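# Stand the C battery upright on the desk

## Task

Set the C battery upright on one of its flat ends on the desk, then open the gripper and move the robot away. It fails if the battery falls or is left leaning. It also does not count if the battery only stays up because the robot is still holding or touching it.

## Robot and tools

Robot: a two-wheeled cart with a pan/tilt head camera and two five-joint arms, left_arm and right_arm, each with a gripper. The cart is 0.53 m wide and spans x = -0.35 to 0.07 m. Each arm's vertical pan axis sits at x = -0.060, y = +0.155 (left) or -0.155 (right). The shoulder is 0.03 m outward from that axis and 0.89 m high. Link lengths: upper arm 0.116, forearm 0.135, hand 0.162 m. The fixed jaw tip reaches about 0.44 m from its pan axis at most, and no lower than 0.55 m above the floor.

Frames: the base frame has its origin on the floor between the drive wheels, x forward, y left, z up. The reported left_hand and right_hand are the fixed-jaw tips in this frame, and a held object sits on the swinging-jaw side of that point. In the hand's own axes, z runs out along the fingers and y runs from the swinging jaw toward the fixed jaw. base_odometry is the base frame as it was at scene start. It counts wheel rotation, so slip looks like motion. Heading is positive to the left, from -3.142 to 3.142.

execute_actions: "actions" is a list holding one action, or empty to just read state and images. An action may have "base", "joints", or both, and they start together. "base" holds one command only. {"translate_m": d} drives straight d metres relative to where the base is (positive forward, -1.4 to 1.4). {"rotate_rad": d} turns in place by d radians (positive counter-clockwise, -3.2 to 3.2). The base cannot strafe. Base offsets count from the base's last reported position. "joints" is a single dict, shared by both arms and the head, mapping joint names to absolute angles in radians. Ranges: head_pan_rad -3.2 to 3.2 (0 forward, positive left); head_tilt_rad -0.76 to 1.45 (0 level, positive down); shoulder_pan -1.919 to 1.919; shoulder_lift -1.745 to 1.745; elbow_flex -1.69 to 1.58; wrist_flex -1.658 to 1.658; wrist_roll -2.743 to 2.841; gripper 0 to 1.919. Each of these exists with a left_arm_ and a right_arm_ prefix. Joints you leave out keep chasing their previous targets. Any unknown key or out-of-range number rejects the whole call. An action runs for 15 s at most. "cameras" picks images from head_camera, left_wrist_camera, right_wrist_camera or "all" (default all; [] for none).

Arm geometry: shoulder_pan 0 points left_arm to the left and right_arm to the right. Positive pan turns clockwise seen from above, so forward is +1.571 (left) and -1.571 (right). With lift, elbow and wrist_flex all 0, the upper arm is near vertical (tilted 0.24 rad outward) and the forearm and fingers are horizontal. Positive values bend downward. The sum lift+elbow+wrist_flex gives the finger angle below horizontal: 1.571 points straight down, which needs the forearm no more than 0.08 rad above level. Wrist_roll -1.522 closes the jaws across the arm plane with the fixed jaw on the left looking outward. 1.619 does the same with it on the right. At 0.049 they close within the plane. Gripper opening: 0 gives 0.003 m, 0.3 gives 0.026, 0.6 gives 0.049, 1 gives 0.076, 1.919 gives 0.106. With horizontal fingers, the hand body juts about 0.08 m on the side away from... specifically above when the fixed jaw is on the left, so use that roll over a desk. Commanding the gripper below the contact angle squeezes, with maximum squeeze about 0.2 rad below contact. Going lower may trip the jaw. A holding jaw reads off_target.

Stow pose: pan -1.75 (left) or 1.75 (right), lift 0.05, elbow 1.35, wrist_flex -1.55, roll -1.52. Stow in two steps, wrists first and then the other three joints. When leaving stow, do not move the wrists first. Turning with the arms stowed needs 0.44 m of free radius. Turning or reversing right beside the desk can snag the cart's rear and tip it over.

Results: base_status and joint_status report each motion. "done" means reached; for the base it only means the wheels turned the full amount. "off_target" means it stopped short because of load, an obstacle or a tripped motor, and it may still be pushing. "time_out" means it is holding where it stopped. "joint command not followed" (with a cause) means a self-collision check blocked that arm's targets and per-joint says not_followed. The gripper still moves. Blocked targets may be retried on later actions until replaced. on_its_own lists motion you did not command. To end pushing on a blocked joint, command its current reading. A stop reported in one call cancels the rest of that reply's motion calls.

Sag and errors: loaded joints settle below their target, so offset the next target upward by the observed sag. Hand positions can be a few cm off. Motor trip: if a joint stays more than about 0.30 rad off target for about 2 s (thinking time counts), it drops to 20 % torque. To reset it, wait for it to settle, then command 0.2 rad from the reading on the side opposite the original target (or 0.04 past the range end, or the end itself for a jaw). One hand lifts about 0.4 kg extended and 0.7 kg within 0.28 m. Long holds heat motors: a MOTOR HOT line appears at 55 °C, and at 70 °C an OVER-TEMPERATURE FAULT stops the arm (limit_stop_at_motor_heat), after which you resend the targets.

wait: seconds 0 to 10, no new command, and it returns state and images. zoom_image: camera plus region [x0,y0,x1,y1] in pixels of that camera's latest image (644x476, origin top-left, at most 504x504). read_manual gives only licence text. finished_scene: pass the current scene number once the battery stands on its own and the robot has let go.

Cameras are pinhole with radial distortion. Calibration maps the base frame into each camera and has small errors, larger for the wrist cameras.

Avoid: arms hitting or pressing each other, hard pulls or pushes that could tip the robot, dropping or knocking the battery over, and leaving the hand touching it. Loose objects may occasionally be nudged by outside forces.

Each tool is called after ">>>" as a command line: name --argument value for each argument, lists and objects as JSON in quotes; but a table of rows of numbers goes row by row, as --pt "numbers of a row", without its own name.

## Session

>>> execute_actions --actions '[]'

Scene clock: 0.00 s.
base_odometry: x=+0.000 y=+0.000 heading=+0.000 (m, m, rad; odometry frame)
base_status: not commanded
joint_positions: head_pan_rad=-0.032 head_tilt_rad=-0.016 left_arm_shoulder_pan_rad=-1.730 left_arm_shoulder_lift_rad=+0.078 left_arm_elbow_flex_rad=+1.280 left_arm_wrist_flex_rad=-1.595 left_arm_wrist_roll_rad=-1.508 left_arm_gripper_rad=+1.920 right_arm_shoulder_pan_rad=+1.784 right_arm_shoulder_lift_rad=+0.017 right_arm_elbow_flex_rad=+1.321 right_arm_wrist_flex_rad=-1.442 right_arm_wrist_roll_rad=-1.548 right_arm_gripper_rad=+1.920
joint_status: not commanded
left_hand: x=-0.3123 y=+0.1065 z=+0.9107 quat_wxyz=(-0.057, -0.616, -0.054, +0.784) (m; base frame)
right_hand: x=-0.3120 y=-0.1084 z=+0.8926 quat_wxyz=(-0.070, +0.665, -0.080, -0.740) (m; base frame)
pictures: head_camera, left_wrist_camera, right_wrist_camera
camera_calibration (this result's frames):
head_camera: T_world_to_cam=[[-0.0684964, -0.997616, -0.00842782, 0.00764923], [-0.00689096, 0.00892056, -0.999936, 1.1921], [0.997628, -0.068434, -0.00748556, 0.0476063], [0, 0, 0, 1]] pos_world=[-0.0387547, 0.000254649, 1.19245]
left_wrist_camera: T_world_to_cam=[[-0.208189, 0.976752, 0.0511148, -0.223616], [0.372848, 0.127567, -0.919082, 0.953492], [-0.904235, -0.172285, -0.390738, 0.164921], [0, 0, 0, 1]] pos_world=[-0.252935, 0.125196, 0.952208]
right_wrist_camera: T_world_to_cam=[[0.181698, 0.983196, -0.0176276, 0.173946], [0.422999, -0.0943289, -0.901207, 0.951072], [-0.887726, 0.156291, -0.43303, 0.193324], [0, 0, 0, 1]] pos_world=[-0.262289, -0.111524, 0.943894]
Images, in order (width x height): head_camera 644x476, left_wrist_camera 644x476, right_wrist_camera 644x476.

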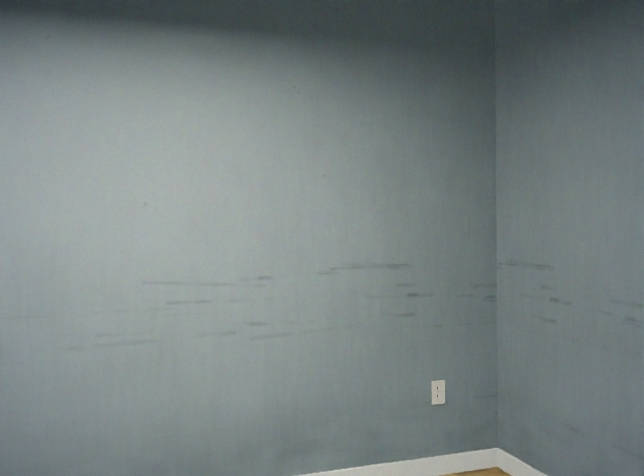

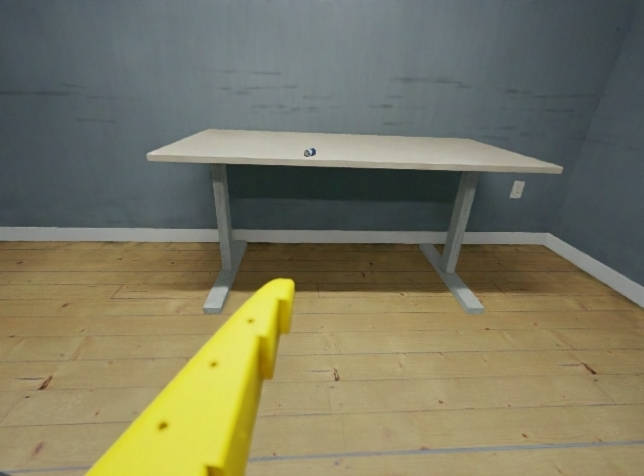

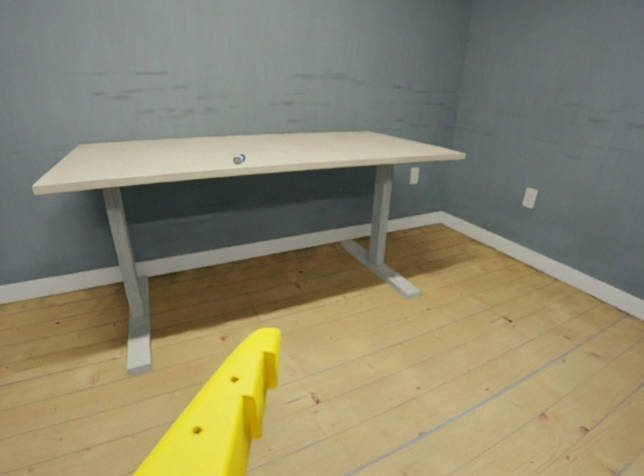

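>>> execute_actions --actions '[{"base": {"rotate_rad": -2.92}, "joints": {"head_pan_rad": -0.05, "head_tilt_rad": 0.4}}]' --cameras '["head_camera"]'

Scene clock: 5.67 s.
base_odometry: x=-0.001 y=+0.000 heading=-2.919 (m, m, rad; odometry frame)
base_status: done
joint_positions: head_pan_rad=-0.040 head_tilt_rad=+0.393 left_arm_shoulder_pan_rad=-1.730 left_arm_shoulder_lift_rad=+0.078 left_arm_elbow_flex_rad=+1.280 left_arm_wrist_flex_rad=-1.595 left_arm_wrist_roll_rad=-1.508 left_arm_gripper_rad=+1.920 right_arm_shoulder_pan_rad=+1.784 right_arm_shoulder_lift_rad=+0.017 right_arm_elbow_flex_rad=+1.321 right_arm_wrist_flex_rad=-1.442 right_arm_wrist_roll_rad=-1.548 right_arm_gripper_rad=+1.920
joint_status: all done
left_hand: x=-0.3123 y=+0.1065 z=+0.9107 quat_wxyz=(-0.057, -0.616, -0.054, +0.784) (m; base frame)
right_hand: x=-0.3120 y=-0.1084 z=+0.8926 quat_wxyz=(-0.070, +0.665, -0.080, -0.740) (m; base frame)
pictures: head_camera
camera_calibration (this result's frames):
head_camera: T_world_to_cam=[[-0.0771835, -0.996993, 0.00696327, -0.0104742], [-0.404011, 0.0248905, -0.914415, 1.075], [0.911492, -0.073391, -0.404717, 0.500772], [0, 0, 0, 1]] pos_world=[-0.022944, -0.000447997, 1.18574]
Images, in order (width x height): head_camera 644x476.

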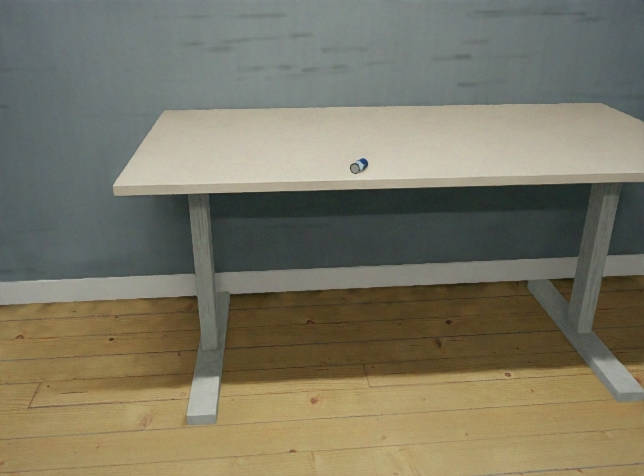

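>>> zoom_image --camera "head_camera" --region '[330, 145, 390, 190]'

Region (330, 145, 390, 190) of head_camera's 644x476 image, scaled by 8.400; it fills the top 378 rows of this view, and the rest is white.

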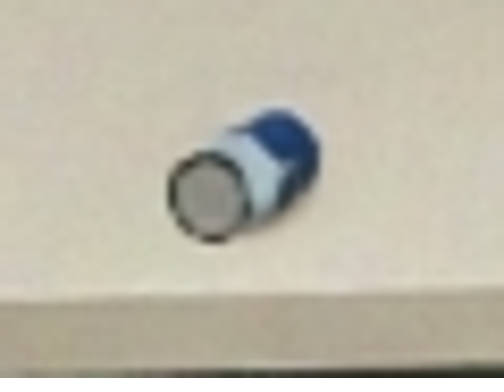

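>>> execute_actions --actions '[{"base": {"translate_m": 1.0}, "joints": {"head_pan_rad": -0.42, "head_tilt_rad": 0.8, "right_arm_shoulder_pan_rad": -0.7, "right_arm_shoulder_lift_rad": -0.2, "right_arm_elbow_flex_rad": 0.3}}]' --cameras '["head_camera"]'

Scene clock: 12.77 s.
base_odometry: x=-0.977 y=-0.219 heading=-2.917 (m, m, rad; odometry frame)
base_status: done
joint_positions: head_pan_rad=-0.410 head_tilt_rad=+0.795 left_arm_shoulder_pan_rad=-1.730 left_arm_shoulder_lift_rad=+0.078 left_arm_elbow_flex_rad=+1.280 left_arm_wrist_flex_rad=-1.595 left_arm_wrist_roll_rad=-1.508 left_arm_gripper_rad=+1.920 right_arm_shoulder_pan_rad=-0.690 right_arm_shoulder_lift_rad=-0.169 right_arm_elbow_flex_rad=+0.335 right_arm_wrist_flex_rad=-1.442 right_arm_wrist_roll_rad=-1.548 right_arm_gripper_rad=+1.920
joint_status: all done
left_hand: x=-0.3123 y=+0.1065 z=+0.9107 quat_wxyz=(-0.057, -0.616, -0.054, +0.784) (m; base frame)
right_hand: x=+0.0859 y=-0.3195 z=+1.1460 quat_wxyz=(+0.900, +0.064, +0.132, -0.410) (m; base frame)
pictures: head_camera
camera_calibration (this result's frames):
head_camera: T_world_to_cam=[[-0.427281, -0.903876, 0.02095, -0.0430275], [-0.665844, 0.298914, -0.683595, 0.797024], [0.611623, -0.306037, -0.729561, 0.860573], [0, 0, 0, 1]] pos_world=[-0.0140372, -0.0137664, 1.17358]
Images, in order (width x height): head_camera 644x476.

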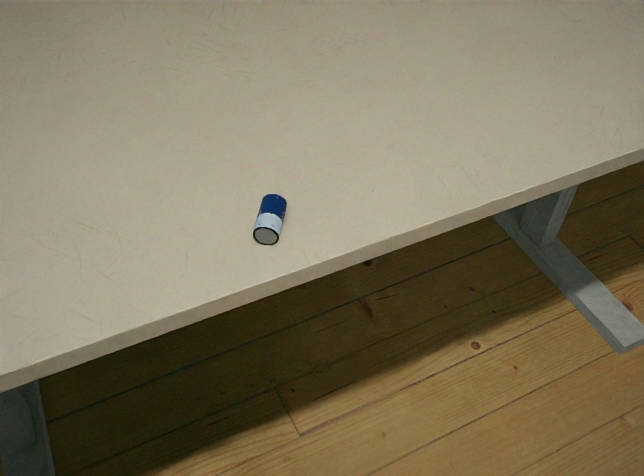

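>>> zoom_image --camera "head_camera" --region '[230, 180, 310, 260]'

Region (230, 180, 310, 260) of head_camera's 644x476 image, scaled by 6.300.

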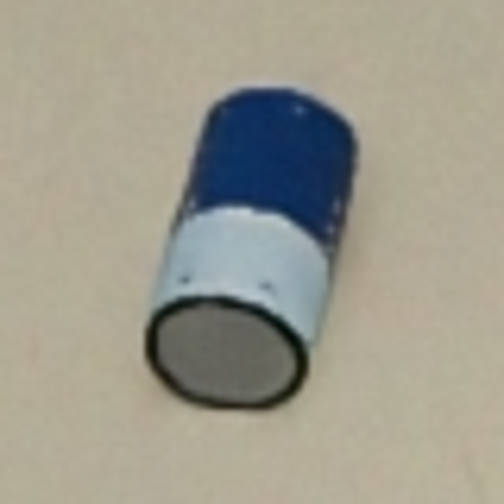

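>>> execute_actions --actions '[{"base": {"translate_m": 0.245}, "joints": {"right_arm_shoulder_pan_rad": -1.572, "right_arm_shoulder_lift_rad": 0.44, "right_arm_elbow_flex_rad": -0.30, "right_arm_wrist_flex_rad": 1.425, "right_arm_wrist_roll_rad": -2.087, "right_arm_gripper_rad": 0.75, "head_pan_rad": -0.6, "head_tilt_rad": 1.05}}]' --cameras '["head_camera", "right_wrist_camera"]'

Scene clock: 19.93 s.
base_odometry: x=-1.216 y=-0.274 heading=-2.914 (m, m, rad; odometry frame)
base_status: done
joint_positions: head_pan_rad=-0.590 head_tilt_rad=+1.045 left_arm_shoulder_pan_rad=-1.730 left_arm_shoulder_lift_rad=+0.078 left_arm_elbow_flex_rad=+1.280 left_arm_wrist_flex_rad=-1.595 left_arm_wrist_roll_rad=-1.508 left_arm_gripper_rad=+1.920 right_arm_shoulder_pan_rad=-1.562 right_arm_shoulder_lift_rad=+0.459 right_arm_elbow_flex_rad=-0.266 right_arm_wrist_flex_rad=+1.414 right_arm_wrist_roll_rad=-2.079 right_arm_gripper_rad=+0.761
joint_status: all done
left_hand: x=-0.3123 y=+0.1065 z=+0.9107 quat_wxyz=(-0.057, -0.616, -0.054, +0.784) (m; base frame)
right_hand: x=+0.1770 y=-0.1505 z=+0.8012 quat_wxyz=(-0.017, +0.279, +0.960, -0.005) (m; base frame)
pictures: head_camera, right_wrist_camera
camera_calibration (this result's frames):
head_camera: T_world_to_cam=[[-0.57709, -0.816197, 0.0281092, -0.0583088], [-0.723378, 0.494881, -0.481473, 0.561678], [0.379066, -0.298187, -0.87601, 1.01821], [0, 0, 0, 1]] pos_world=[-0.0133112, -0.0219397, 1.16403]
right_wrist_camera: T_world_to_cam=[[-0.532048, -0.84666, -0.0095428, -0.0306179], [-0.709738, 0.439802, 0.550314, -0.224181], [-0.461732, 0.299566, -0.834903, 0.862585], [0, 0, 0, 1]] pos_world=[0.222883, -0.185729, 0.843253]
Images, in order (width x height): head_camera 644x476, right_wrist_camera 644x476.

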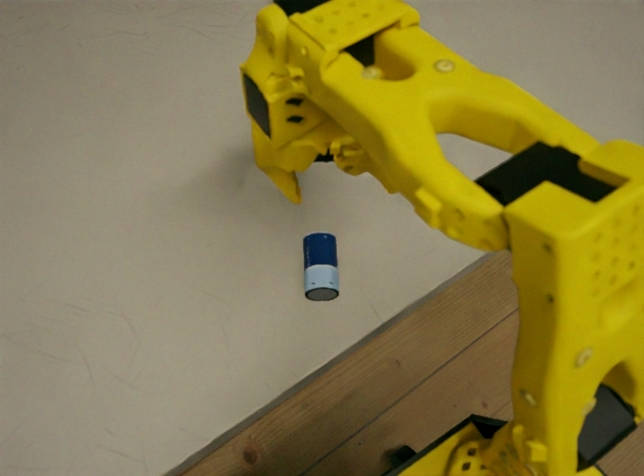

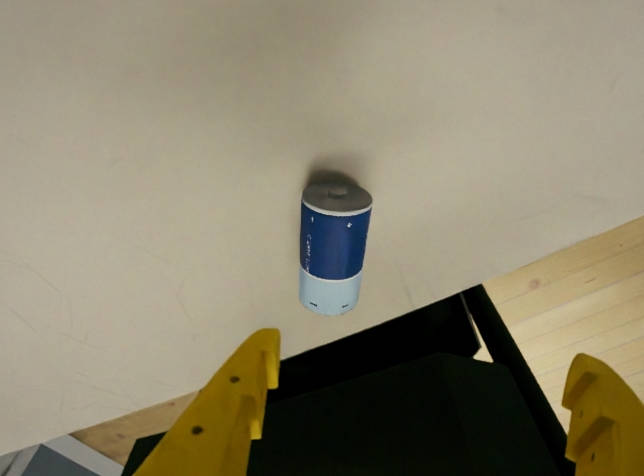

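>>> execute_actions --actions '[{"joints": {"right_arm_shoulder_pan_rad": -1.633, "right_arm_shoulder_lift_rad": 0.527, "right_arm_elbow_flex_rad": -0.123, "right_arm_wrist_flex_rad": 1.225, "right_arm_wrist_roll_rad": -2.188}}]' --cameras '["head_camera", "right_wrist_camera"]'

Scene clock: 22.90 s.
base_odometry: x=-1.216 y=-0.274 heading=-2.914 (m, m, rad; odometry frame)
base_status: not commanded
joint_positions: head_pan_rad=-0.590 head_tilt_rad=+1.045 left_arm_shoulder_pan_rad=-1.730 left_arm_shoulder_lift_rad=+0.078 left_arm_elbow_flex_rad=+1.280 left_arm_wrist_flex_rad=-1.595 left_arm_wrist_roll_rad=-1.508 left_arm_gripper_rad=+1.920 right_arm_shoulder_pan_rad=-1.622 right_arm_shoulder_lift_rad=+0.542 right_arm_elbow_flex_rad=-0.121 right_arm_wrist_flex_rad=+1.236 right_arm_wrist_roll_rad=-2.180 right_arm_gripper_rad=+0.761
joint_status: all done
left_hand: x=-0.3123 y=+0.1065 z=+0.9107 quat_wxyz=(-0.057, -0.616, -0.054, +0.784) (m; base frame)
right_hand: x=+0.1678 y=-0.1372 z=+0.7653 quat_wxyz=(-0.041, +0.299, +0.953, -0.015) (m; base frame)
pictures: head_camera, right_wrist_camera
camera_calibration (this result's frames):
head_camera: T_world_to_cam=[[-0.57709, -0.816197, 0.0281092, -0.0583088], [-0.723378, 0.494881, -0.481473, 0.561677], [0.379066, -0.298187, -0.87601, 1.01821], [0, 0, 0, 1]] pos_world=[-0.0133112, -0.0219397, 1.16403]
right_wrist_camera: T_world_to_cam=[[-0.566149, -0.823948, 0.0241998, -0.0415886], [-0.662374, 0.472211, 0.581616, -0.244235], [-0.490649, 0.313252, -0.813103, 0.814377], [0, 0, 0, 1]] pos_world=[0.214253, -0.174042, 0.805231]
Images, in order (width x height): head_camera 644x476, right_wrist_camera 644x476.

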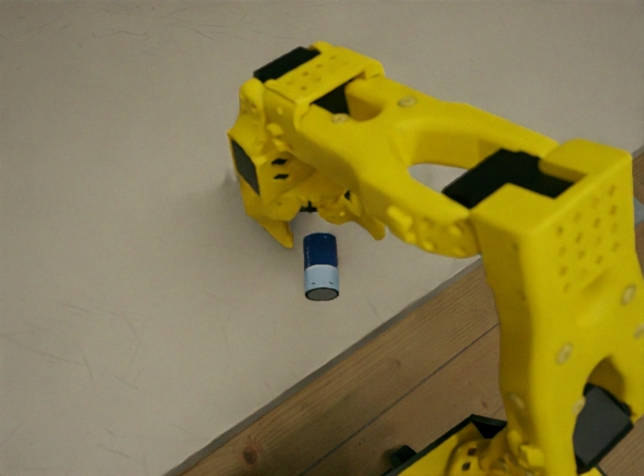

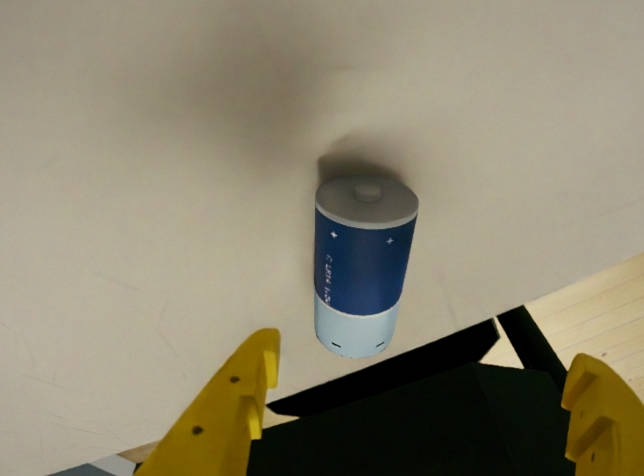

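>>> execute_actions --actions '[{"joints": {"right_arm_shoulder_lift_rad": 0.62, "right_arm_wrist_flex_rad": 1.135}}]' --cameras '[]'

>>> execute_actions --actions '[{"joints": {"right_arm_shoulder_lift_rad": 0.70, "right_arm_wrist_flex_rad": 1.054, "right_arm_gripper_rad": 0.5}}]' --cameras '["head_camera", "right_wrist_camera"]'

Scene clock: 25.67 s.
base_odometry: x=-1.216 y=-0.274 heading=-2.914 (m, m, rad; odometry frame)
base_status: not commanded
joint_positions: head_pan_rad=-0.590 head_tilt_rad=+1.045 left_arm_shoulder_pan_rad=-1.730 left_arm_shoulder_lift_rad=+0.078 left_arm_elbow_flex_rad=+1.280 left_arm_wrist_flex_rad=-1.595 left_arm_wrist_roll_rad=-1.508 left_arm_gripper_rad=+1.920 right_arm_shoulder_pan_rad=-1.622 right_arm_shoulder_lift_rad=+0.634 right_arm_elbow_flex_rad=-0.121 right_arm_wrist_flex_rad=+1.146 right_arm_wrist_roll_rad=-2.180 right_arm_gripper_rad=+0.761
joint_status: all done
left_hand: x=-0.3123 y=+0.1065 z=+0.9107 quat_wxyz=(-0.057, -0.616, -0.054, +0.784) (m; base frame)
right_hand: x=+0.1696 y=-0.1371 z=+0.7461 quat_wxyz=(-0.041, +0.299, +0.953, -0.015) (m; base frame)
pictures: none
No camera images: the call's "cameras" was empty. Leave "cameras" out to get every camera's image.

Scene clock: 26.37 s.
base_odometry: x=-1.216 y=-0.274 heading=-2.914 (m, m, rad; odometry frame)
base_status: not commanded
joint_positions: head_pan_rad=-0.590 head_tilt_rad=+1.045 left_arm_shoulder_pan_rad=-1.730 left_arm_shoulder_lift_rad=+0.078 left_arm_elbow_flex_rad=+1.280 left_arm_wrist_flex_rad=-1.595 left_arm_wrist_roll_rad=-1.508 left_arm_gripper_rad=+1.920 right_arm_shoulder_pan_rad=-1.622 right_arm_shoulder_lift_rad=+0.715 right_arm_elbow_flex_rad=-0.121 right_arm_wrist_flex_rad=+1.066 right_arm_wrist_roll_rad=-2.180 right_arm_gripper_rad=+0.511
joint_status: all done
left_hand: x=-0.3123 y=+0.1065 z=+0.9107 quat_wxyz=(-0.057, -0.616, -0.054, +0.784) (m; base frame)
right_hand: x=+0.1697 y=-0.1371 z=+0.7291 quat_wxyz=(-0.042, +0.298, +0.953, -0.016) (m; base frame)
pictures: head_camera, right_wrist_camera
camera_calibration (this result's frames):
head_camera: T_world_to_cam=[[-0.57709, -0.816197, 0.0281092, -0.0583088], [-0.723378, 0.494881, -0.481473, 0.561678], [0.379066, -0.298187, -0.87601, 1.01821], [0, 0, 0, 1]] pos_world=[-0.0133112, -0.0219397, 1.16403]
right_wrist_camera: T_world_to_cam=[[-0.566072, -0.823944, 0.0260627, -0.0409562], [-0.660589, 0.472302, 0.583569, -0.223715], [-0.493138, 0.313125, -0.811645, 0.78517], [0, 0, 0, 1]] pos_world=[0.216229, -0.173941, 0.7689]
Images, in order (width x height): head_camera 644x476, right_wrist_camera 644x476.

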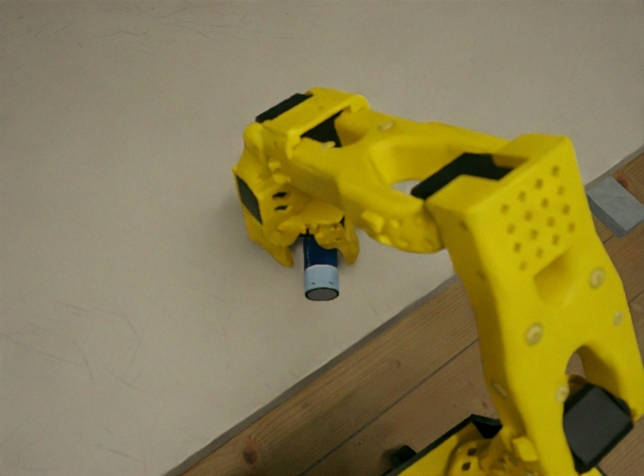

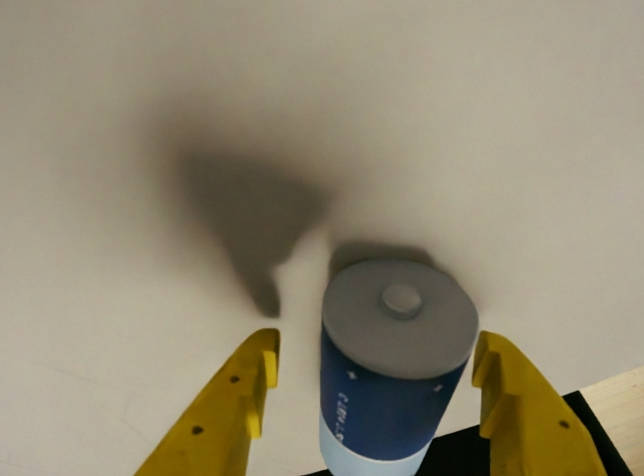

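>>> execute_actions --actions '[{"joints": {"right_arm_shoulder_lift_rad": 0.712, "right_arm_wrist_flex_rad": 1.042, "right_arm_shoulder_pan_rad": -1.592}}]' --cameras '[]'

>>> execute_actions --actions '[{"joints": {"right_arm_gripper_rad": 0.12}}]' --cameras '["head_camera", "right_wrist_camera"]'

Scene clock: 27.63 s.
base_odometry: x=-1.216 y=-0.274 heading=-2.914 (m, m, rad; odometry frame)
base_status: not commanded
joint_positions: head_pan_rad=-0.590 head_tilt_rad=+1.045 left_arm_shoulder_pan_rad=-1.730 left_arm_shoulder_lift_rad=+0.078 left_arm_elbow_flex_rad=+1.280 left_arm_wrist_flex_rad=-1.595 left_arm_wrist_roll_rad=-1.508 left_arm_gripper_rad=+1.920 right_arm_shoulder_pan_rad=-1.603 right_arm_shoulder_lift_rad=+0.726 right_arm_elbow_flex_rad=-0.121 right_arm_wrist_flex_rad=+1.054 right_arm_wrist_roll_rad=-2.180 right_arm_gripper_rad=+0.511
joint_status: all done
left_hand: x=-0.3123 y=+0.1065 z=+0.9107 quat_wxyz=(-0.057, -0.616, -0.054, +0.784) (m; base frame)
right_hand: x=+0.1702 y=-0.1413 z=+0.7268 quat_wxyz=(-0.041, +0.307, +0.951, -0.015) (m; base frame)
pictures: none
No camera images: the call's "cameras" was empty. Leave "cameras" out to get every camera's image.

Scene clock: 28.37 s.
base_odometry: x=-1.216 y=-0.274 heading=-2.914 (m, m, rad; odometry frame)
base_status: not commanded
joint_positions: head_pan_rad=-0.590 head_tilt_rad=+1.045 left_arm_shoulder_pan_rad=-1.730 left_arm_shoulder_lift_rad=+0.078 left_arm_elbow_flex_rad=+1.280 left_arm_wrist_flex_rad=-1.595 left_arm_wrist_roll_rad=-1.508 left_arm_gripper_rad=+1.920 right_arm_shoulder_pan_rad=-1.603 right_arm_shoulder_lift_rad=+0.727 right_arm_elbow_flex_rad=-0.121 right_arm_wrist_flex_rad=+1.052 right_arm_wrist_roll_rad=-2.180 right_arm_gripper_rad=+0.303
joint_status: right_arm_gripper_rad off_target (ended at +0.303, target +0.120)
left_hand: x=-0.3123 y=+0.1065 z=+0.9107 quat_wxyz=(-0.057, -0.616, -0.054, +0.784) (m; base frame)
right_hand: x=+0.1702 y=-0.1413 z=+0.7265 quat_wxyz=(-0.041, +0.307, +0.951, -0.015) (m; base frame)
pictures: head_camera, right_wrist_camera
camera_calibration (this result's frames):
head_camera: T_world_to_cam=[[-0.577092, -0.816195, 0.0281092, -0.0583089], [-0.723377, 0.494883, -0.481473, 0.561677], [0.379065, -0.298188, -0.87601, 1.01821], [0, 0, 0, 1]] pos_world=[-0.0133112, -0.0219398, 1.16403]
right_wrist_camera: T_world_to_cam=[[-0.581181, -0.813386, 0.0251313, -0.0393676], [-0.652678, 0.484352, 0.582593, -0.218838], [-0.486046, 0.32219, -0.812375, 0.785227], [0, 0, 0, 1]] pos_world=[0.215946, -0.179019, 0.766382]
Images, in order (width x height): head_camera 644x476, right_wrist_camera 644x476.

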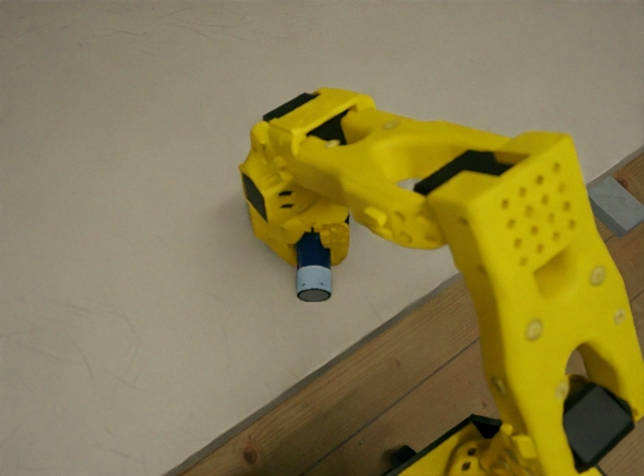

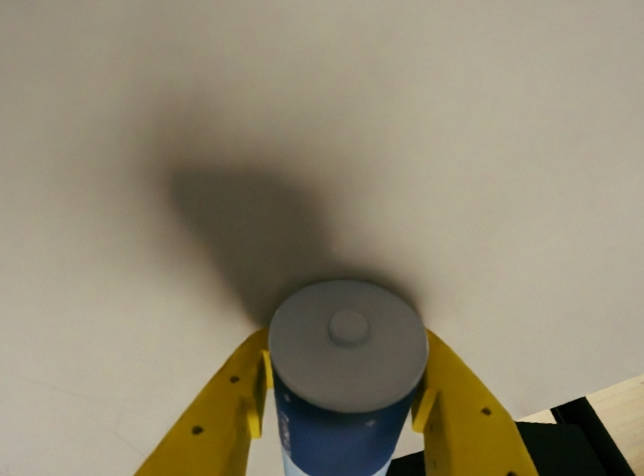

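>>> execute_actions --actions '[]'

Scene clock: 29.00 s.
base_odometry: x=-1.216 y=-0.274 heading=-2.914 (m, m, rad; odometry frame)
base_status: not commanded
joint_positions: head_pan_rad=-0.590 head_tilt_rad=+1.045 left_arm_shoulder_pan_rad=-1.730 left_arm_shoulder_lift_rad=+0.078 left_arm_elbow_flex_rad=+1.280 left_arm_wrist_flex_rad=-1.595 left_arm_wrist_roll_rad=-1.508 left_arm_gripper_rad=+1.920 right_arm_shoulder_pan_rad=-1.603 right_arm_shoulder_lift_rad=+0.727 right_arm_elbow_flex_rad=-0.121 right_arm_wrist_flex_rad=+1.052 right_arm_wrist_roll_rad=-2.180 right_arm_gripper_rad=+0.303
joint_status: right_arm_gripper_rad off_target (ended at +0.303, target +0.120)
left_hand: x=-0.3123 y=+0.1065 z=+0.9107 quat_wxyz=(-0.057, -0.616, -0.054, +0.784) (m; base frame)
right_hand: x=+0.1702 y=-0.1413 z=+0.7265 quat_wxyz=(-0.041, +0.307, +0.951, -0.015) (m; base frame)
pictures: head_camera, left_wrist_camera, right_wrist_camera
camera_calibration (this result's frames):
head_camera: T_world_to_cam=[[-0.577092, -0.816195, 0.0281092, -0.0583089], [-0.723377, 0.494884, -0.481473, 0.561677], [0.379065, -0.298188, -0.87601, 1.01821], [0, 0, 0, 1]] pos_world=[-0.0133112, -0.0219398, 1.16403]
left_wrist_camera: T_world_to_cam=[[-0.208189, 0.976752, 0.0511148, -0.223616], [0.372848, 0.127567, -0.919082, 0.953492], [-0.904235, -0.172285, -0.390738, 0.164921], [0, 0, 0, 1]] pos_world=[-0.252935, 0.125196, 0.952208]
right_wrist_camera: T_world_to_cam=[[-0.581181, -0.813386, 0.0251313, -0.0393676], [-0.652678, 0.484352, 0.582593, -0.218838], [-0.486046, 0.32219, -0.812375, 0.785227], [0, 0, 0, 1]] pos_world=[0.215946, -0.179019, 0.766382]
Images, in order (width x height): head_camera 644x476, left_wrist_camera 644x476, right_wrist_camera 644x476.

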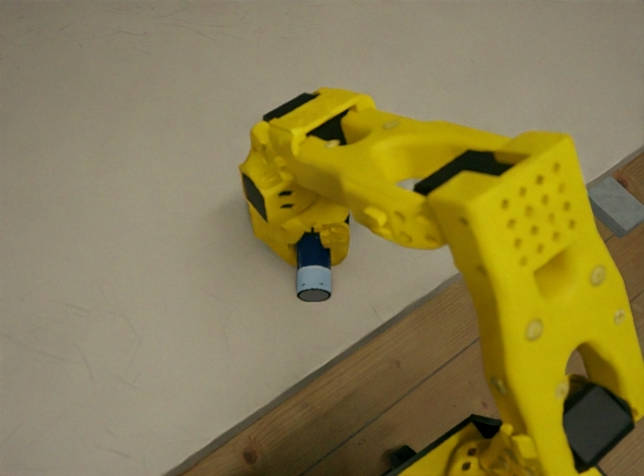

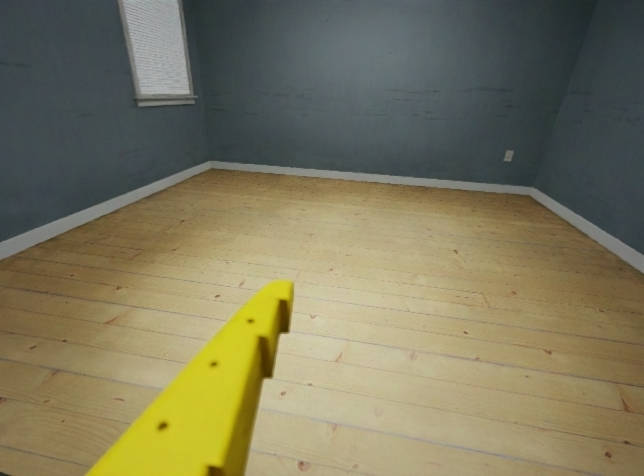

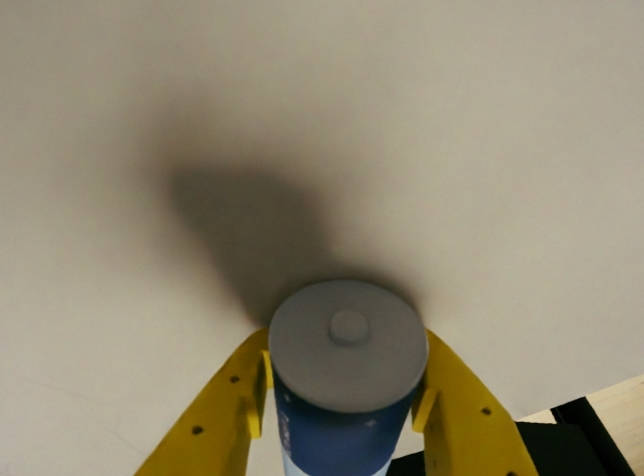

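>>> execute_actions --actions '[{"joints": {"right_arm_shoulder_lift_rad": 0.45}}]' --cameras '["right_wrist_camera"]'

Scene clock: 31.87 s.
base_odometry: x=-1.216 y=-0.274 heading=-2.914 (m, m, rad; odometry frame)
base_status: not commanded
joint_positions: head_pan_rad=-0.590 head_tilt_rad=+1.045 left_arm_shoulder_pan_rad=-1.730 left_arm_shoulder_lift_rad=+0.078 left_arm_elbow_flex_rad=+1.280 left_arm_wrist_flex_rad=-1.595 left_arm_wrist_roll_rad=-1.508 left_arm_gripper_rad=+1.920 right_arm_shoulder_pan_rad=-1.603 right_arm_shoulder_lift_rad=+0.506 right_arm_elbow_flex_rad=-0.118 right_arm_wrist_flex_rad=+1.052 right_arm_wrist_roll_rad=-2.180 right_arm_gripper_rad=+0.303
joint_status: all done
left_hand: x=-0.3123 y=+0.1065 z=+0.9107 quat_wxyz=(-0.057, -0.616, -0.054, +0.784) (m; base frame)
right_hand: x=+0.2013 y=-0.1403 z=+0.7740 quat_wxyz=(+0.061, +0.307, +0.950, +0.022) (m; base frame)
pictures: right_wrist_camera
camera_calibration (this result's frames):
right_wrist_camera: T_world_to_cam=[[-0.572268, -0.813097, -0.106686, 0.0786558], [-0.763478, 0.480762, 0.431242, -0.0876631], [-0.299351, 0.328238, -0.895906, 0.866508], [0, 0, 0, 1]] pos_world=[0.237474, -0.178321, 0.822506]
Images, in order (width x height): right_wrist_camera 644x476.

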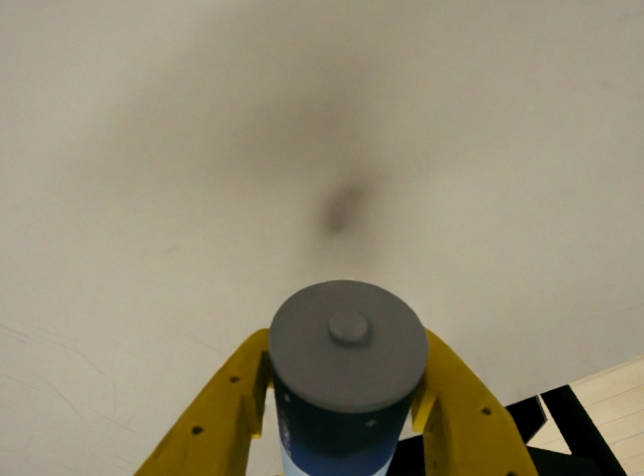

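>>> execute_actions --actions '[{"joints": {"right_arm_wrist_flex_rad": -1.04, "right_arm_wrist_roll_rad": -1.512, "right_arm_shoulder_pan_rad": -1.58, "head_pan_rad": -0.42, "head_tilt_rad": 0.85}}]' --cameras '["right_wrist_camera"]'

>>> execute_actions --actions '[{"joints": {"right_arm_shoulder_lift_rad": 1.15}}]' --cameras '["head_camera", "right_wrist_camera"]'

Scene clock: 35.27 s.
base_odometry: x=-1.216 y=-0.274 heading=-2.914 (m, m, rad; odometry frame)
base_status: not commanded
joint_positions: head_pan_rad=-0.430 head_tilt_rad=+0.865 left_arm_shoulder_pan_rad=-1.730 left_arm_shoulder_lift_rad=+0.078 left_arm_elbow_flex_rad=+1.280 left_arm_wrist_flex_rad=-1.595 left_arm_wrist_roll_rad=-1.508 left_arm_gripper_rad=+1.920 right_arm_shoulder_pan_rad=-1.591 right_arm_shoulder_lift_rad=+0.506 right_arm_elbow_flex_rad=-0.108 right_arm_wrist_flex_rad=-1.014 right_arm_wrist_roll_rad=-1.522 right_arm_gripper_rad=+0.303
joint_status: all done
left_hand: x=-0.3123 y=+0.1065 z=+0.9107 quat_wxyz=(-0.057, -0.616, -0.054, +0.784) (m; base frame)
right_hand: x=+0.3068 y=-0.1399 z=+1.0239 quat_wxyz=(+0.888, -0.005, +0.459, +0.009) (m; base frame)
pictures: right_wrist_camera
camera_calibration (this result's frames):
right_wrist_camera: T_world_to_cam=[[0.0400888, -0.99898, 0.0207619, -0.178359], [0.0643163, -0.0181557, -0.997764, 1.0243], [0.997124, 0.0413345, 0.0635229, -0.298358], [0, 0, 0, 1]] pos_world=[0.238771, -0.147248, 1.04466]
Images, in order (width x height): right_wrist_camera 644x476.

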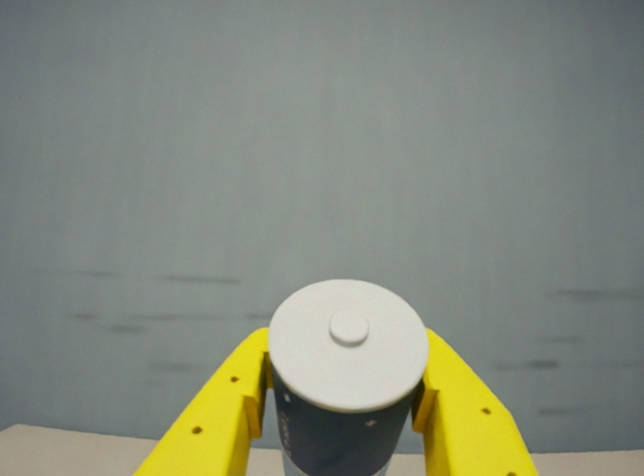

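Scene clock: 36.47 s.
base_odometry: x=-1.216 y=-0.274 heading=-2.914 (m, m, rad; odometry frame)
base_status: not commanded
joint_positions: head_pan_rad=-0.430 head_tilt_rad=+0.865 left_arm_shoulder_pan_rad=-1.730 left_arm_shoulder_lift_rad=+0.078 left_arm_elbow_flex_rad=+1.280 left_arm_wrist_flex_rad=-1.595 left_arm_wrist_roll_rad=-1.508 left_arm_gripper_rad=+1.920 right_arm_shoulder_pan_rad=-1.591 right_arm_shoulder_lift_rad=+1.180 right_arm_elbow_flex_rad=-0.108 right_arm_wrist_flex_rad=-1.017 right_arm_wrist_roll_rad=-1.520 right_arm_gripper_rad=+0.303
joint_status: all done
left_hand: x=-0.3123 y=+0.1065 z=+0.9107 quat_wxyz=(-0.057, -0.616, -0.054, +0.784) (m; base frame)
right_hand: x=+0.3144 y=-0.1397 z=+0.7861 quat_wxyz=(+0.688, -0.008, +0.726, +0.006) (m; base frame)
pictures: head_camera, right_wrist_camera
camera_calibration (this result's frames):
head_camera: T_world_to_cam=[[-0.443826, -0.895815, 0.0231039, -0.0462843], [-0.701578, 0.331321, -0.630884, 0.734674], [0.5575, -0.296212, -0.775533, 0.910943], [0, 0, 0, 1]] pos_world=[-0.0129623, -0.0150432, 1.17103]
right_wrist_camera: T_world_to_cam=[[0.0487435, -0.998797, 0.00538319, -0.164179], [-0.569235, -0.0322078, -0.821544, 0.845197], [0.820729, 0.0369806, -0.57012, 0.262147], [0, 0, 0, 1]] pos_world=[0.273966, -0.146454, 0.844705]
Images, in order (width x height): head_camera 644x476, right_wrist_camera 644x476.

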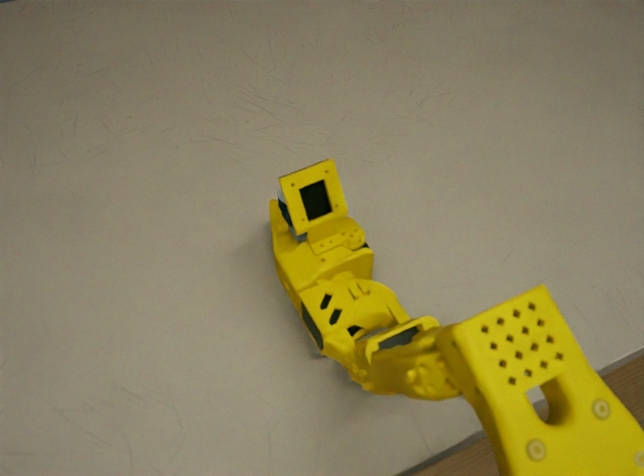

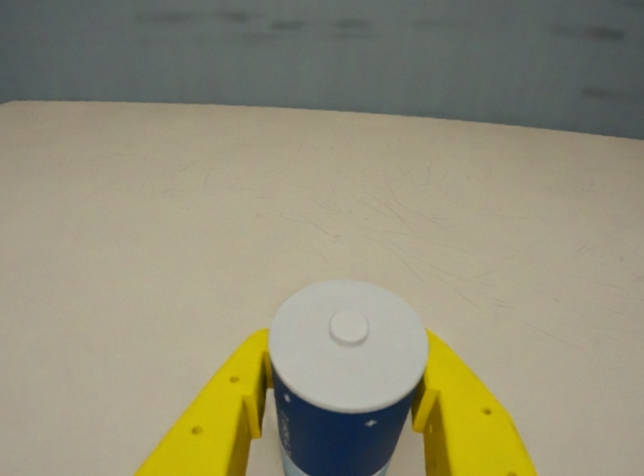

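>>> execute_actions --actions '[{"joints": {"right_arm_shoulder_lift_rad": 1.25, "right_arm_wrist_flex_rad": -1.145}}]' --cameras '["head_camera", "right_wrist_camera"]'

Scene clock: 38.23 s.
base_odometry: x=-1.216 y=-0.274 heading=-2.914 (m, m, rad; odometry frame)
base_status: not commanded
joint_positions: head_pan_rad=-0.430 head_tilt_rad=+0.865 left_arm_shoulder_pan_rad=-1.730 left_arm_shoulder_lift_rad=+0.078 left_arm_elbow_flex_rad=+1.280 left_arm_wrist_flex_rad=-1.595 left_arm_wrist_roll_rad=-1.508 left_arm_gripper_rad=+1.920 right_arm_shoulder_pan_rad=-1.591 right_arm_shoulder_lift_rad=+1.278 right_arm_elbow_flex_rad=-0.108 right_arm_wrist_flex_rad=-1.115 right_arm_wrist_roll_rad=-1.520 right_arm_gripper_rad=+0.303
joint_status: all done
left_hand: x=-0.3123 y=+0.1065 z=+0.9107 quat_wxyz=(-0.057, -0.616, -0.054, +0.784) (m; base frame)
right_hand: x=+0.3038 y=-0.1400 z=+0.7686 quat_wxyz=(+0.688, -0.008, +0.726, +0.006) (m; base frame)
pictures: head_camera, right_wrist_camera
camera_calibration (this result's frames):
head_camera: T_world_to_cam=[[-0.443826, -0.895815, 0.0231039, -0.0462843], [-0.701578, 0.331321, -0.630884, 0.734674], [0.5575, -0.296212, -0.775533, 0.910943], [0, 0, 0, 1]] pos_world=[-0.0129623, -0.0150432, 1.17103]
right_wrist_camera: T_world_to_cam=[[0.0487435, -0.998797, 0.00538319, -0.163781], [-0.569235, -0.0322078, -0.821544, 0.82475], [0.820729, 0.0369806, -0.57012, 0.260833], [0, 0, 0, 1]] pos_world=[0.263386, -0.146666, 0.827156]
Images, in order (width x height): head_camera 644x476, right_wrist_camera 644x476.

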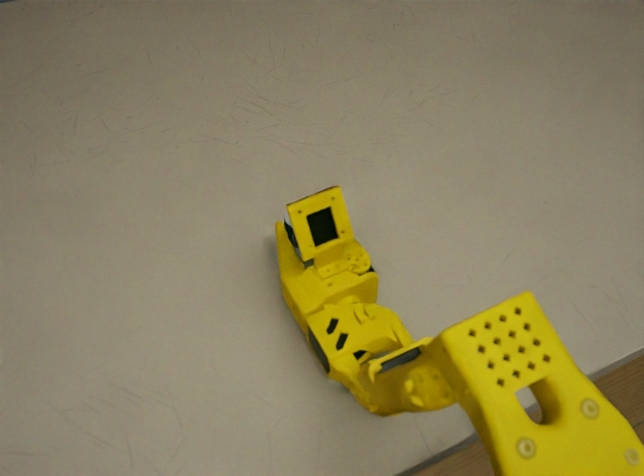

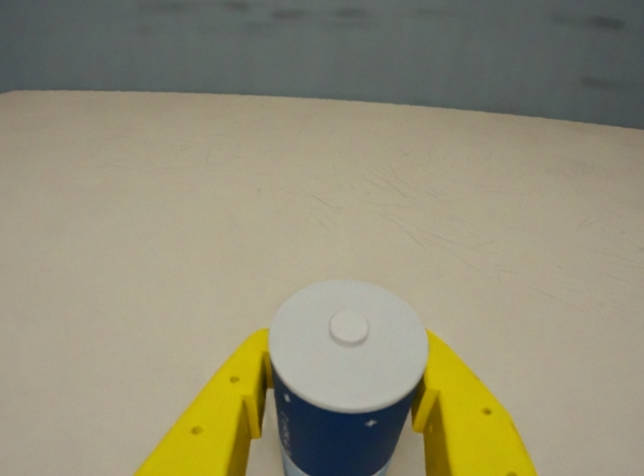

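>>> execute_actions --actions '[{"joints": {"right_arm_shoulder_lift_rad": 1.30, "right_arm_wrist_flex_rad": -1.195}}]' --cameras '["right_wrist_camera"]'

Scene clock: 39.07 s.
base_odometry: x=-1.216 y=-0.274 heading=-2.914 (m, m, rad; odometry frame)
base_status: not commanded
joint_positions: head_pan_rad=-0.430 head_tilt_rad=+0.865 left_arm_shoulder_pan_rad=-1.730 left_arm_shoulder_lift_rad=+0.078 left_arm_elbow_flex_rad=+1.280 left_arm_wrist_flex_rad=-1.595 left_arm_wrist_roll_rad=-1.508 left_arm_gripper_rad=+1.920 right_arm_shoulder_pan_rad=-1.591 right_arm_shoulder_lift_rad=+1.326 right_arm_elbow_flex_rad=-0.108 right_arm_wrist_flex_rad=-1.168 right_arm_wrist_roll_rad=-1.520 right_arm_gripper_rad=+0.303
joint_status: all done
left_hand: x=-0.3123 y=+0.1065 z=+0.9107 quat_wxyz=(-0.057, -0.616, -0.054, +0.784) (m; base frame)
right_hand: x=+0.2981 y=-0.1401 z=+0.7612 quat_wxyz=(+0.689, -0.008, +0.724, +0.006) (m; base frame)
pictures: right_wrist_camera
camera_calibration (this result's frames):
right_wrist_camera: T_world_to_cam=[[0.0487184, -0.998797, 0.00551495, -0.163671], [-0.565449, -0.0321316, -0.824157, 0.816323], [0.823343, 0.0370332, -0.566334, 0.257654], [0, 0, 0, 1]] pos_world=[0.257425, -0.146786, 0.819599]
Images, in order (width x height): right_wrist_camera 644x476.

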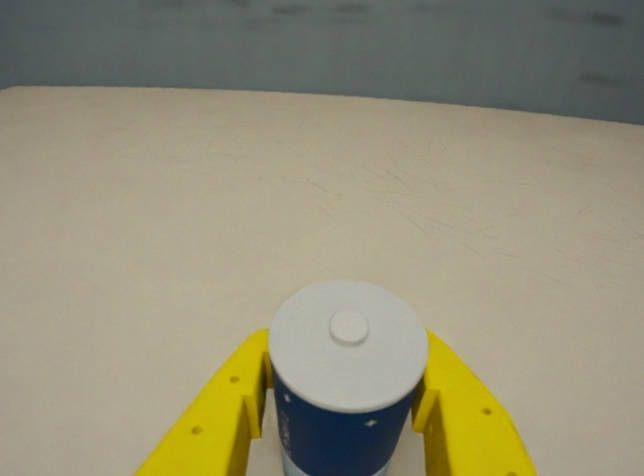

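>>> execute_actions --actions '[{"joints": {"right_arm_shoulder_lift_rad": 1.335, "right_arm_wrist_flex_rad": -1.225}}]' --cameras '["right_wrist_camera"]'

Scene clock: 39.83 s.
base_odometry: x=-1.216 y=-0.274 heading=-2.914 (m, m, rad; odometry frame)
base_status: not commanded
joint_positions: head_pan_rad=-0.430 head_tilt_rad=+0.865 left_arm_shoulder_pan_rad=-1.730 left_arm_shoulder_lift_rad=+0.078 left_arm_elbow_flex_rad=+1.280 left_arm_wrist_flex_rad=-1.595 left_arm_wrist_roll_rad=-1.508 left_arm_gripper_rad=+1.920 right_arm_shoulder_pan_rad=-1.591 right_arm_shoulder_lift_rad=+1.361 right_arm_elbow_flex_rad=-0.108 right_arm_wrist_flex_rad=-1.197 right_arm_wrist_roll_rad=-1.520 right_arm_gripper_rad=+0.303
joint_status: all done
left_hand: x=-0.3123 y=+0.1065 z=+0.9107 quat_wxyz=(-0.057, -0.616, -0.054, +0.784) (m; base frame)
right_hand: x=+0.2935 y=-0.1402 z=+0.7544 quat_wxyz=(+0.687, -0.008, +0.726, +0.006) (m; base frame)
pictures: right_wrist_camera
camera_calibration (this result's frames):
right_wrist_camera: T_world_to_cam=[[0.0487517, -0.998797, 0.00533925, -0.16338], [-0.570494, -0.0322331, -0.820669, 0.806963], [0.819854, 0.036963, -0.571379, 0.262364], [0, 0, 0, 1]] pos_world=[0.253232, -0.146871, 0.813031]
Images, in order (width x height): right_wrist_camera 644x476.

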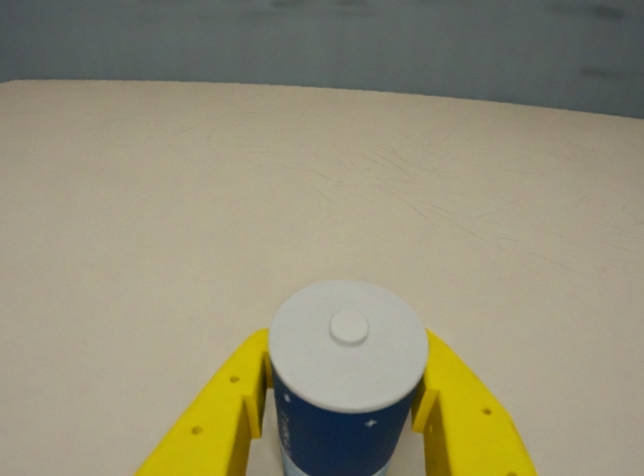

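>>> execute_actions --actions '[{"joints": {"right_arm_shoulder_lift_rad": 1.365, "right_arm_wrist_flex_rad": -1.255}}]' --cameras '["right_wrist_camera"]'

Scene clock: 40.57 s.
base_odometry: x=-1.216 y=-0.274 heading=-2.914 (m, m, rad; odometry frame)
base_status: not commanded
joint_positions: head_pan_rad=-0.430 head_tilt_rad=+0.865 left_arm_shoulder_pan_rad=-1.730 left_arm_shoulder_lift_rad=+0.078 left_arm_elbow_flex_rad=+1.280 left_arm_wrist_flex_rad=-1.595 left_arm_wrist_roll_rad=-1.508 left_arm_gripper_rad=+1.920 right_arm_shoulder_pan_rad=-1.591 right_arm_shoulder_lift_rad=+1.390 right_arm_elbow_flex_rad=-0.108 right_arm_wrist_flex_rad=-1.226 right_arm_wrist_roll_rad=-1.520 right_arm_gripper_rad=+0.303
joint_status: all done
left_hand: x=-0.3123 y=+0.1065 z=+0.9107 quat_wxyz=(-0.057, -0.616, -0.054, +0.784) (m; base frame)
right_hand: x=+0.2897 y=-0.1402 z=+0.7497 quat_wxyz=(+0.687, -0.008, +0.726, +0.006) (m; base frame)
pictures: right_wrist_camera
camera_calibration (this result's frames):
right_wrist_camera: T_world_to_cam=[[0.0487517, -0.998797, 0.00533925, -0.163244], [-0.570494, -0.0322331, -0.820669, 0.800898], [0.819854, 0.036963, -0.571379, 0.262855], [0, 0, 0, 1]] pos_world=[0.249363, -0.146949, 0.808334]
Images, in order (width x height): right_wrist_camera 644x476.

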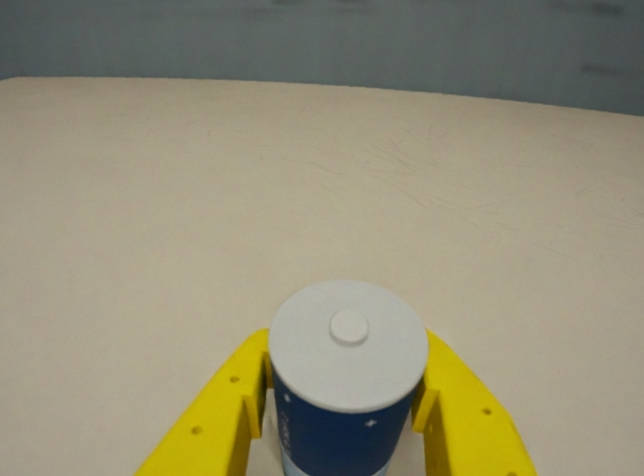

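>>> execute_actions --actions '[{"joints": {"right_arm_shoulder_lift_rad": 1.395, "right_arm_wrist_flex_rad": -1.28}}]' --cameras '["head_camera", "right_wrist_camera"]'

Scene clock: 41.43 s.
base_odometry: x=-1.216 y=-0.274 heading=-2.914 (m, m, rad; odometry frame)
base_status: not commanded
joint_positions: head_pan_rad=-0.430 head_tilt_rad=+0.865 left_arm_shoulder_pan_rad=-1.730 left_arm_shoulder_lift_rad=+0.078 left_arm_elbow_flex_rad=+1.280 left_arm_wrist_flex_rad=-1.595 left_arm_wrist_roll_rad=-1.508 left_arm_gripper_rad=+1.920 right_arm_shoulder_pan_rad=-1.591 right_arm_shoulder_lift_rad=+1.411 right_arm_elbow_flex_rad=-0.108 right_arm_wrist_flex_rad=-1.258 right_arm_wrist_roll_rad=-1.520 right_arm_gripper_rad=+0.303
joint_status: all done
left_hand: x=-0.3123 y=+0.1065 z=+0.9107 quat_wxyz=(-0.057, -0.616, -0.054, +0.784) (m; base frame)
right_hand: x=+0.2868 y=-0.1403 z=+0.7480 quat_wxyz=(+0.691, -0.008, +0.723, +0.006) (m; base frame)
pictures: head_camera, right_wrist_camera
camera_calibration (this result's frames):
head_camera: T_world_to_cam=[[-0.443825, -0.895816, 0.0231038, -0.0462841], [-0.701576, 0.331319, -0.630888, 0.734678], [0.557504, -0.296213, -0.77553, 0.91094], [0, 0, 0, 1]] pos_world=[-0.0129624, -0.0150431, 1.17103]
right_wrist_camera: T_world_to_cam=[[0.0486927, -0.998798, 0.00564659, -0.163367], [-0.561651, -0.0320552, -0.826753, 0.799943], [0.82594, 0.0370855, -0.562536, 0.255897], [0, 0, 0, 1]] pos_world=[0.245888, -0.147018, 0.80623]
Images, in order (width x height): head_camera 644x476, right_wrist_camera 644x476.

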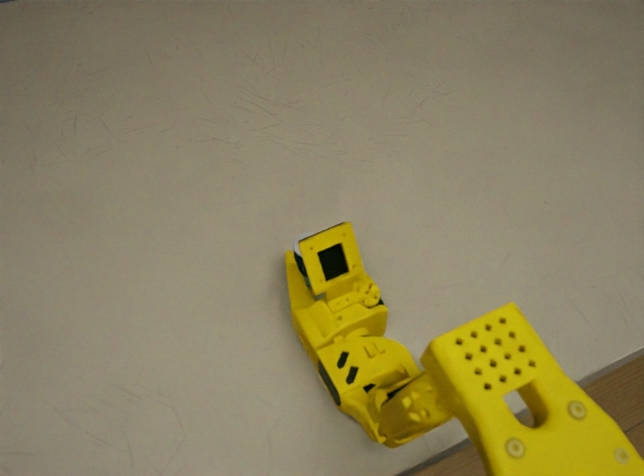

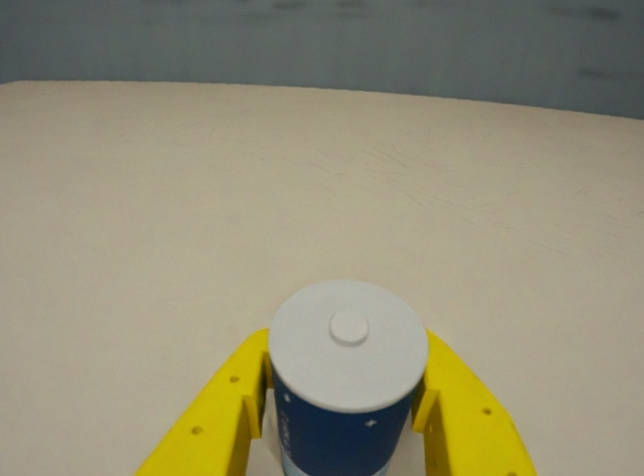

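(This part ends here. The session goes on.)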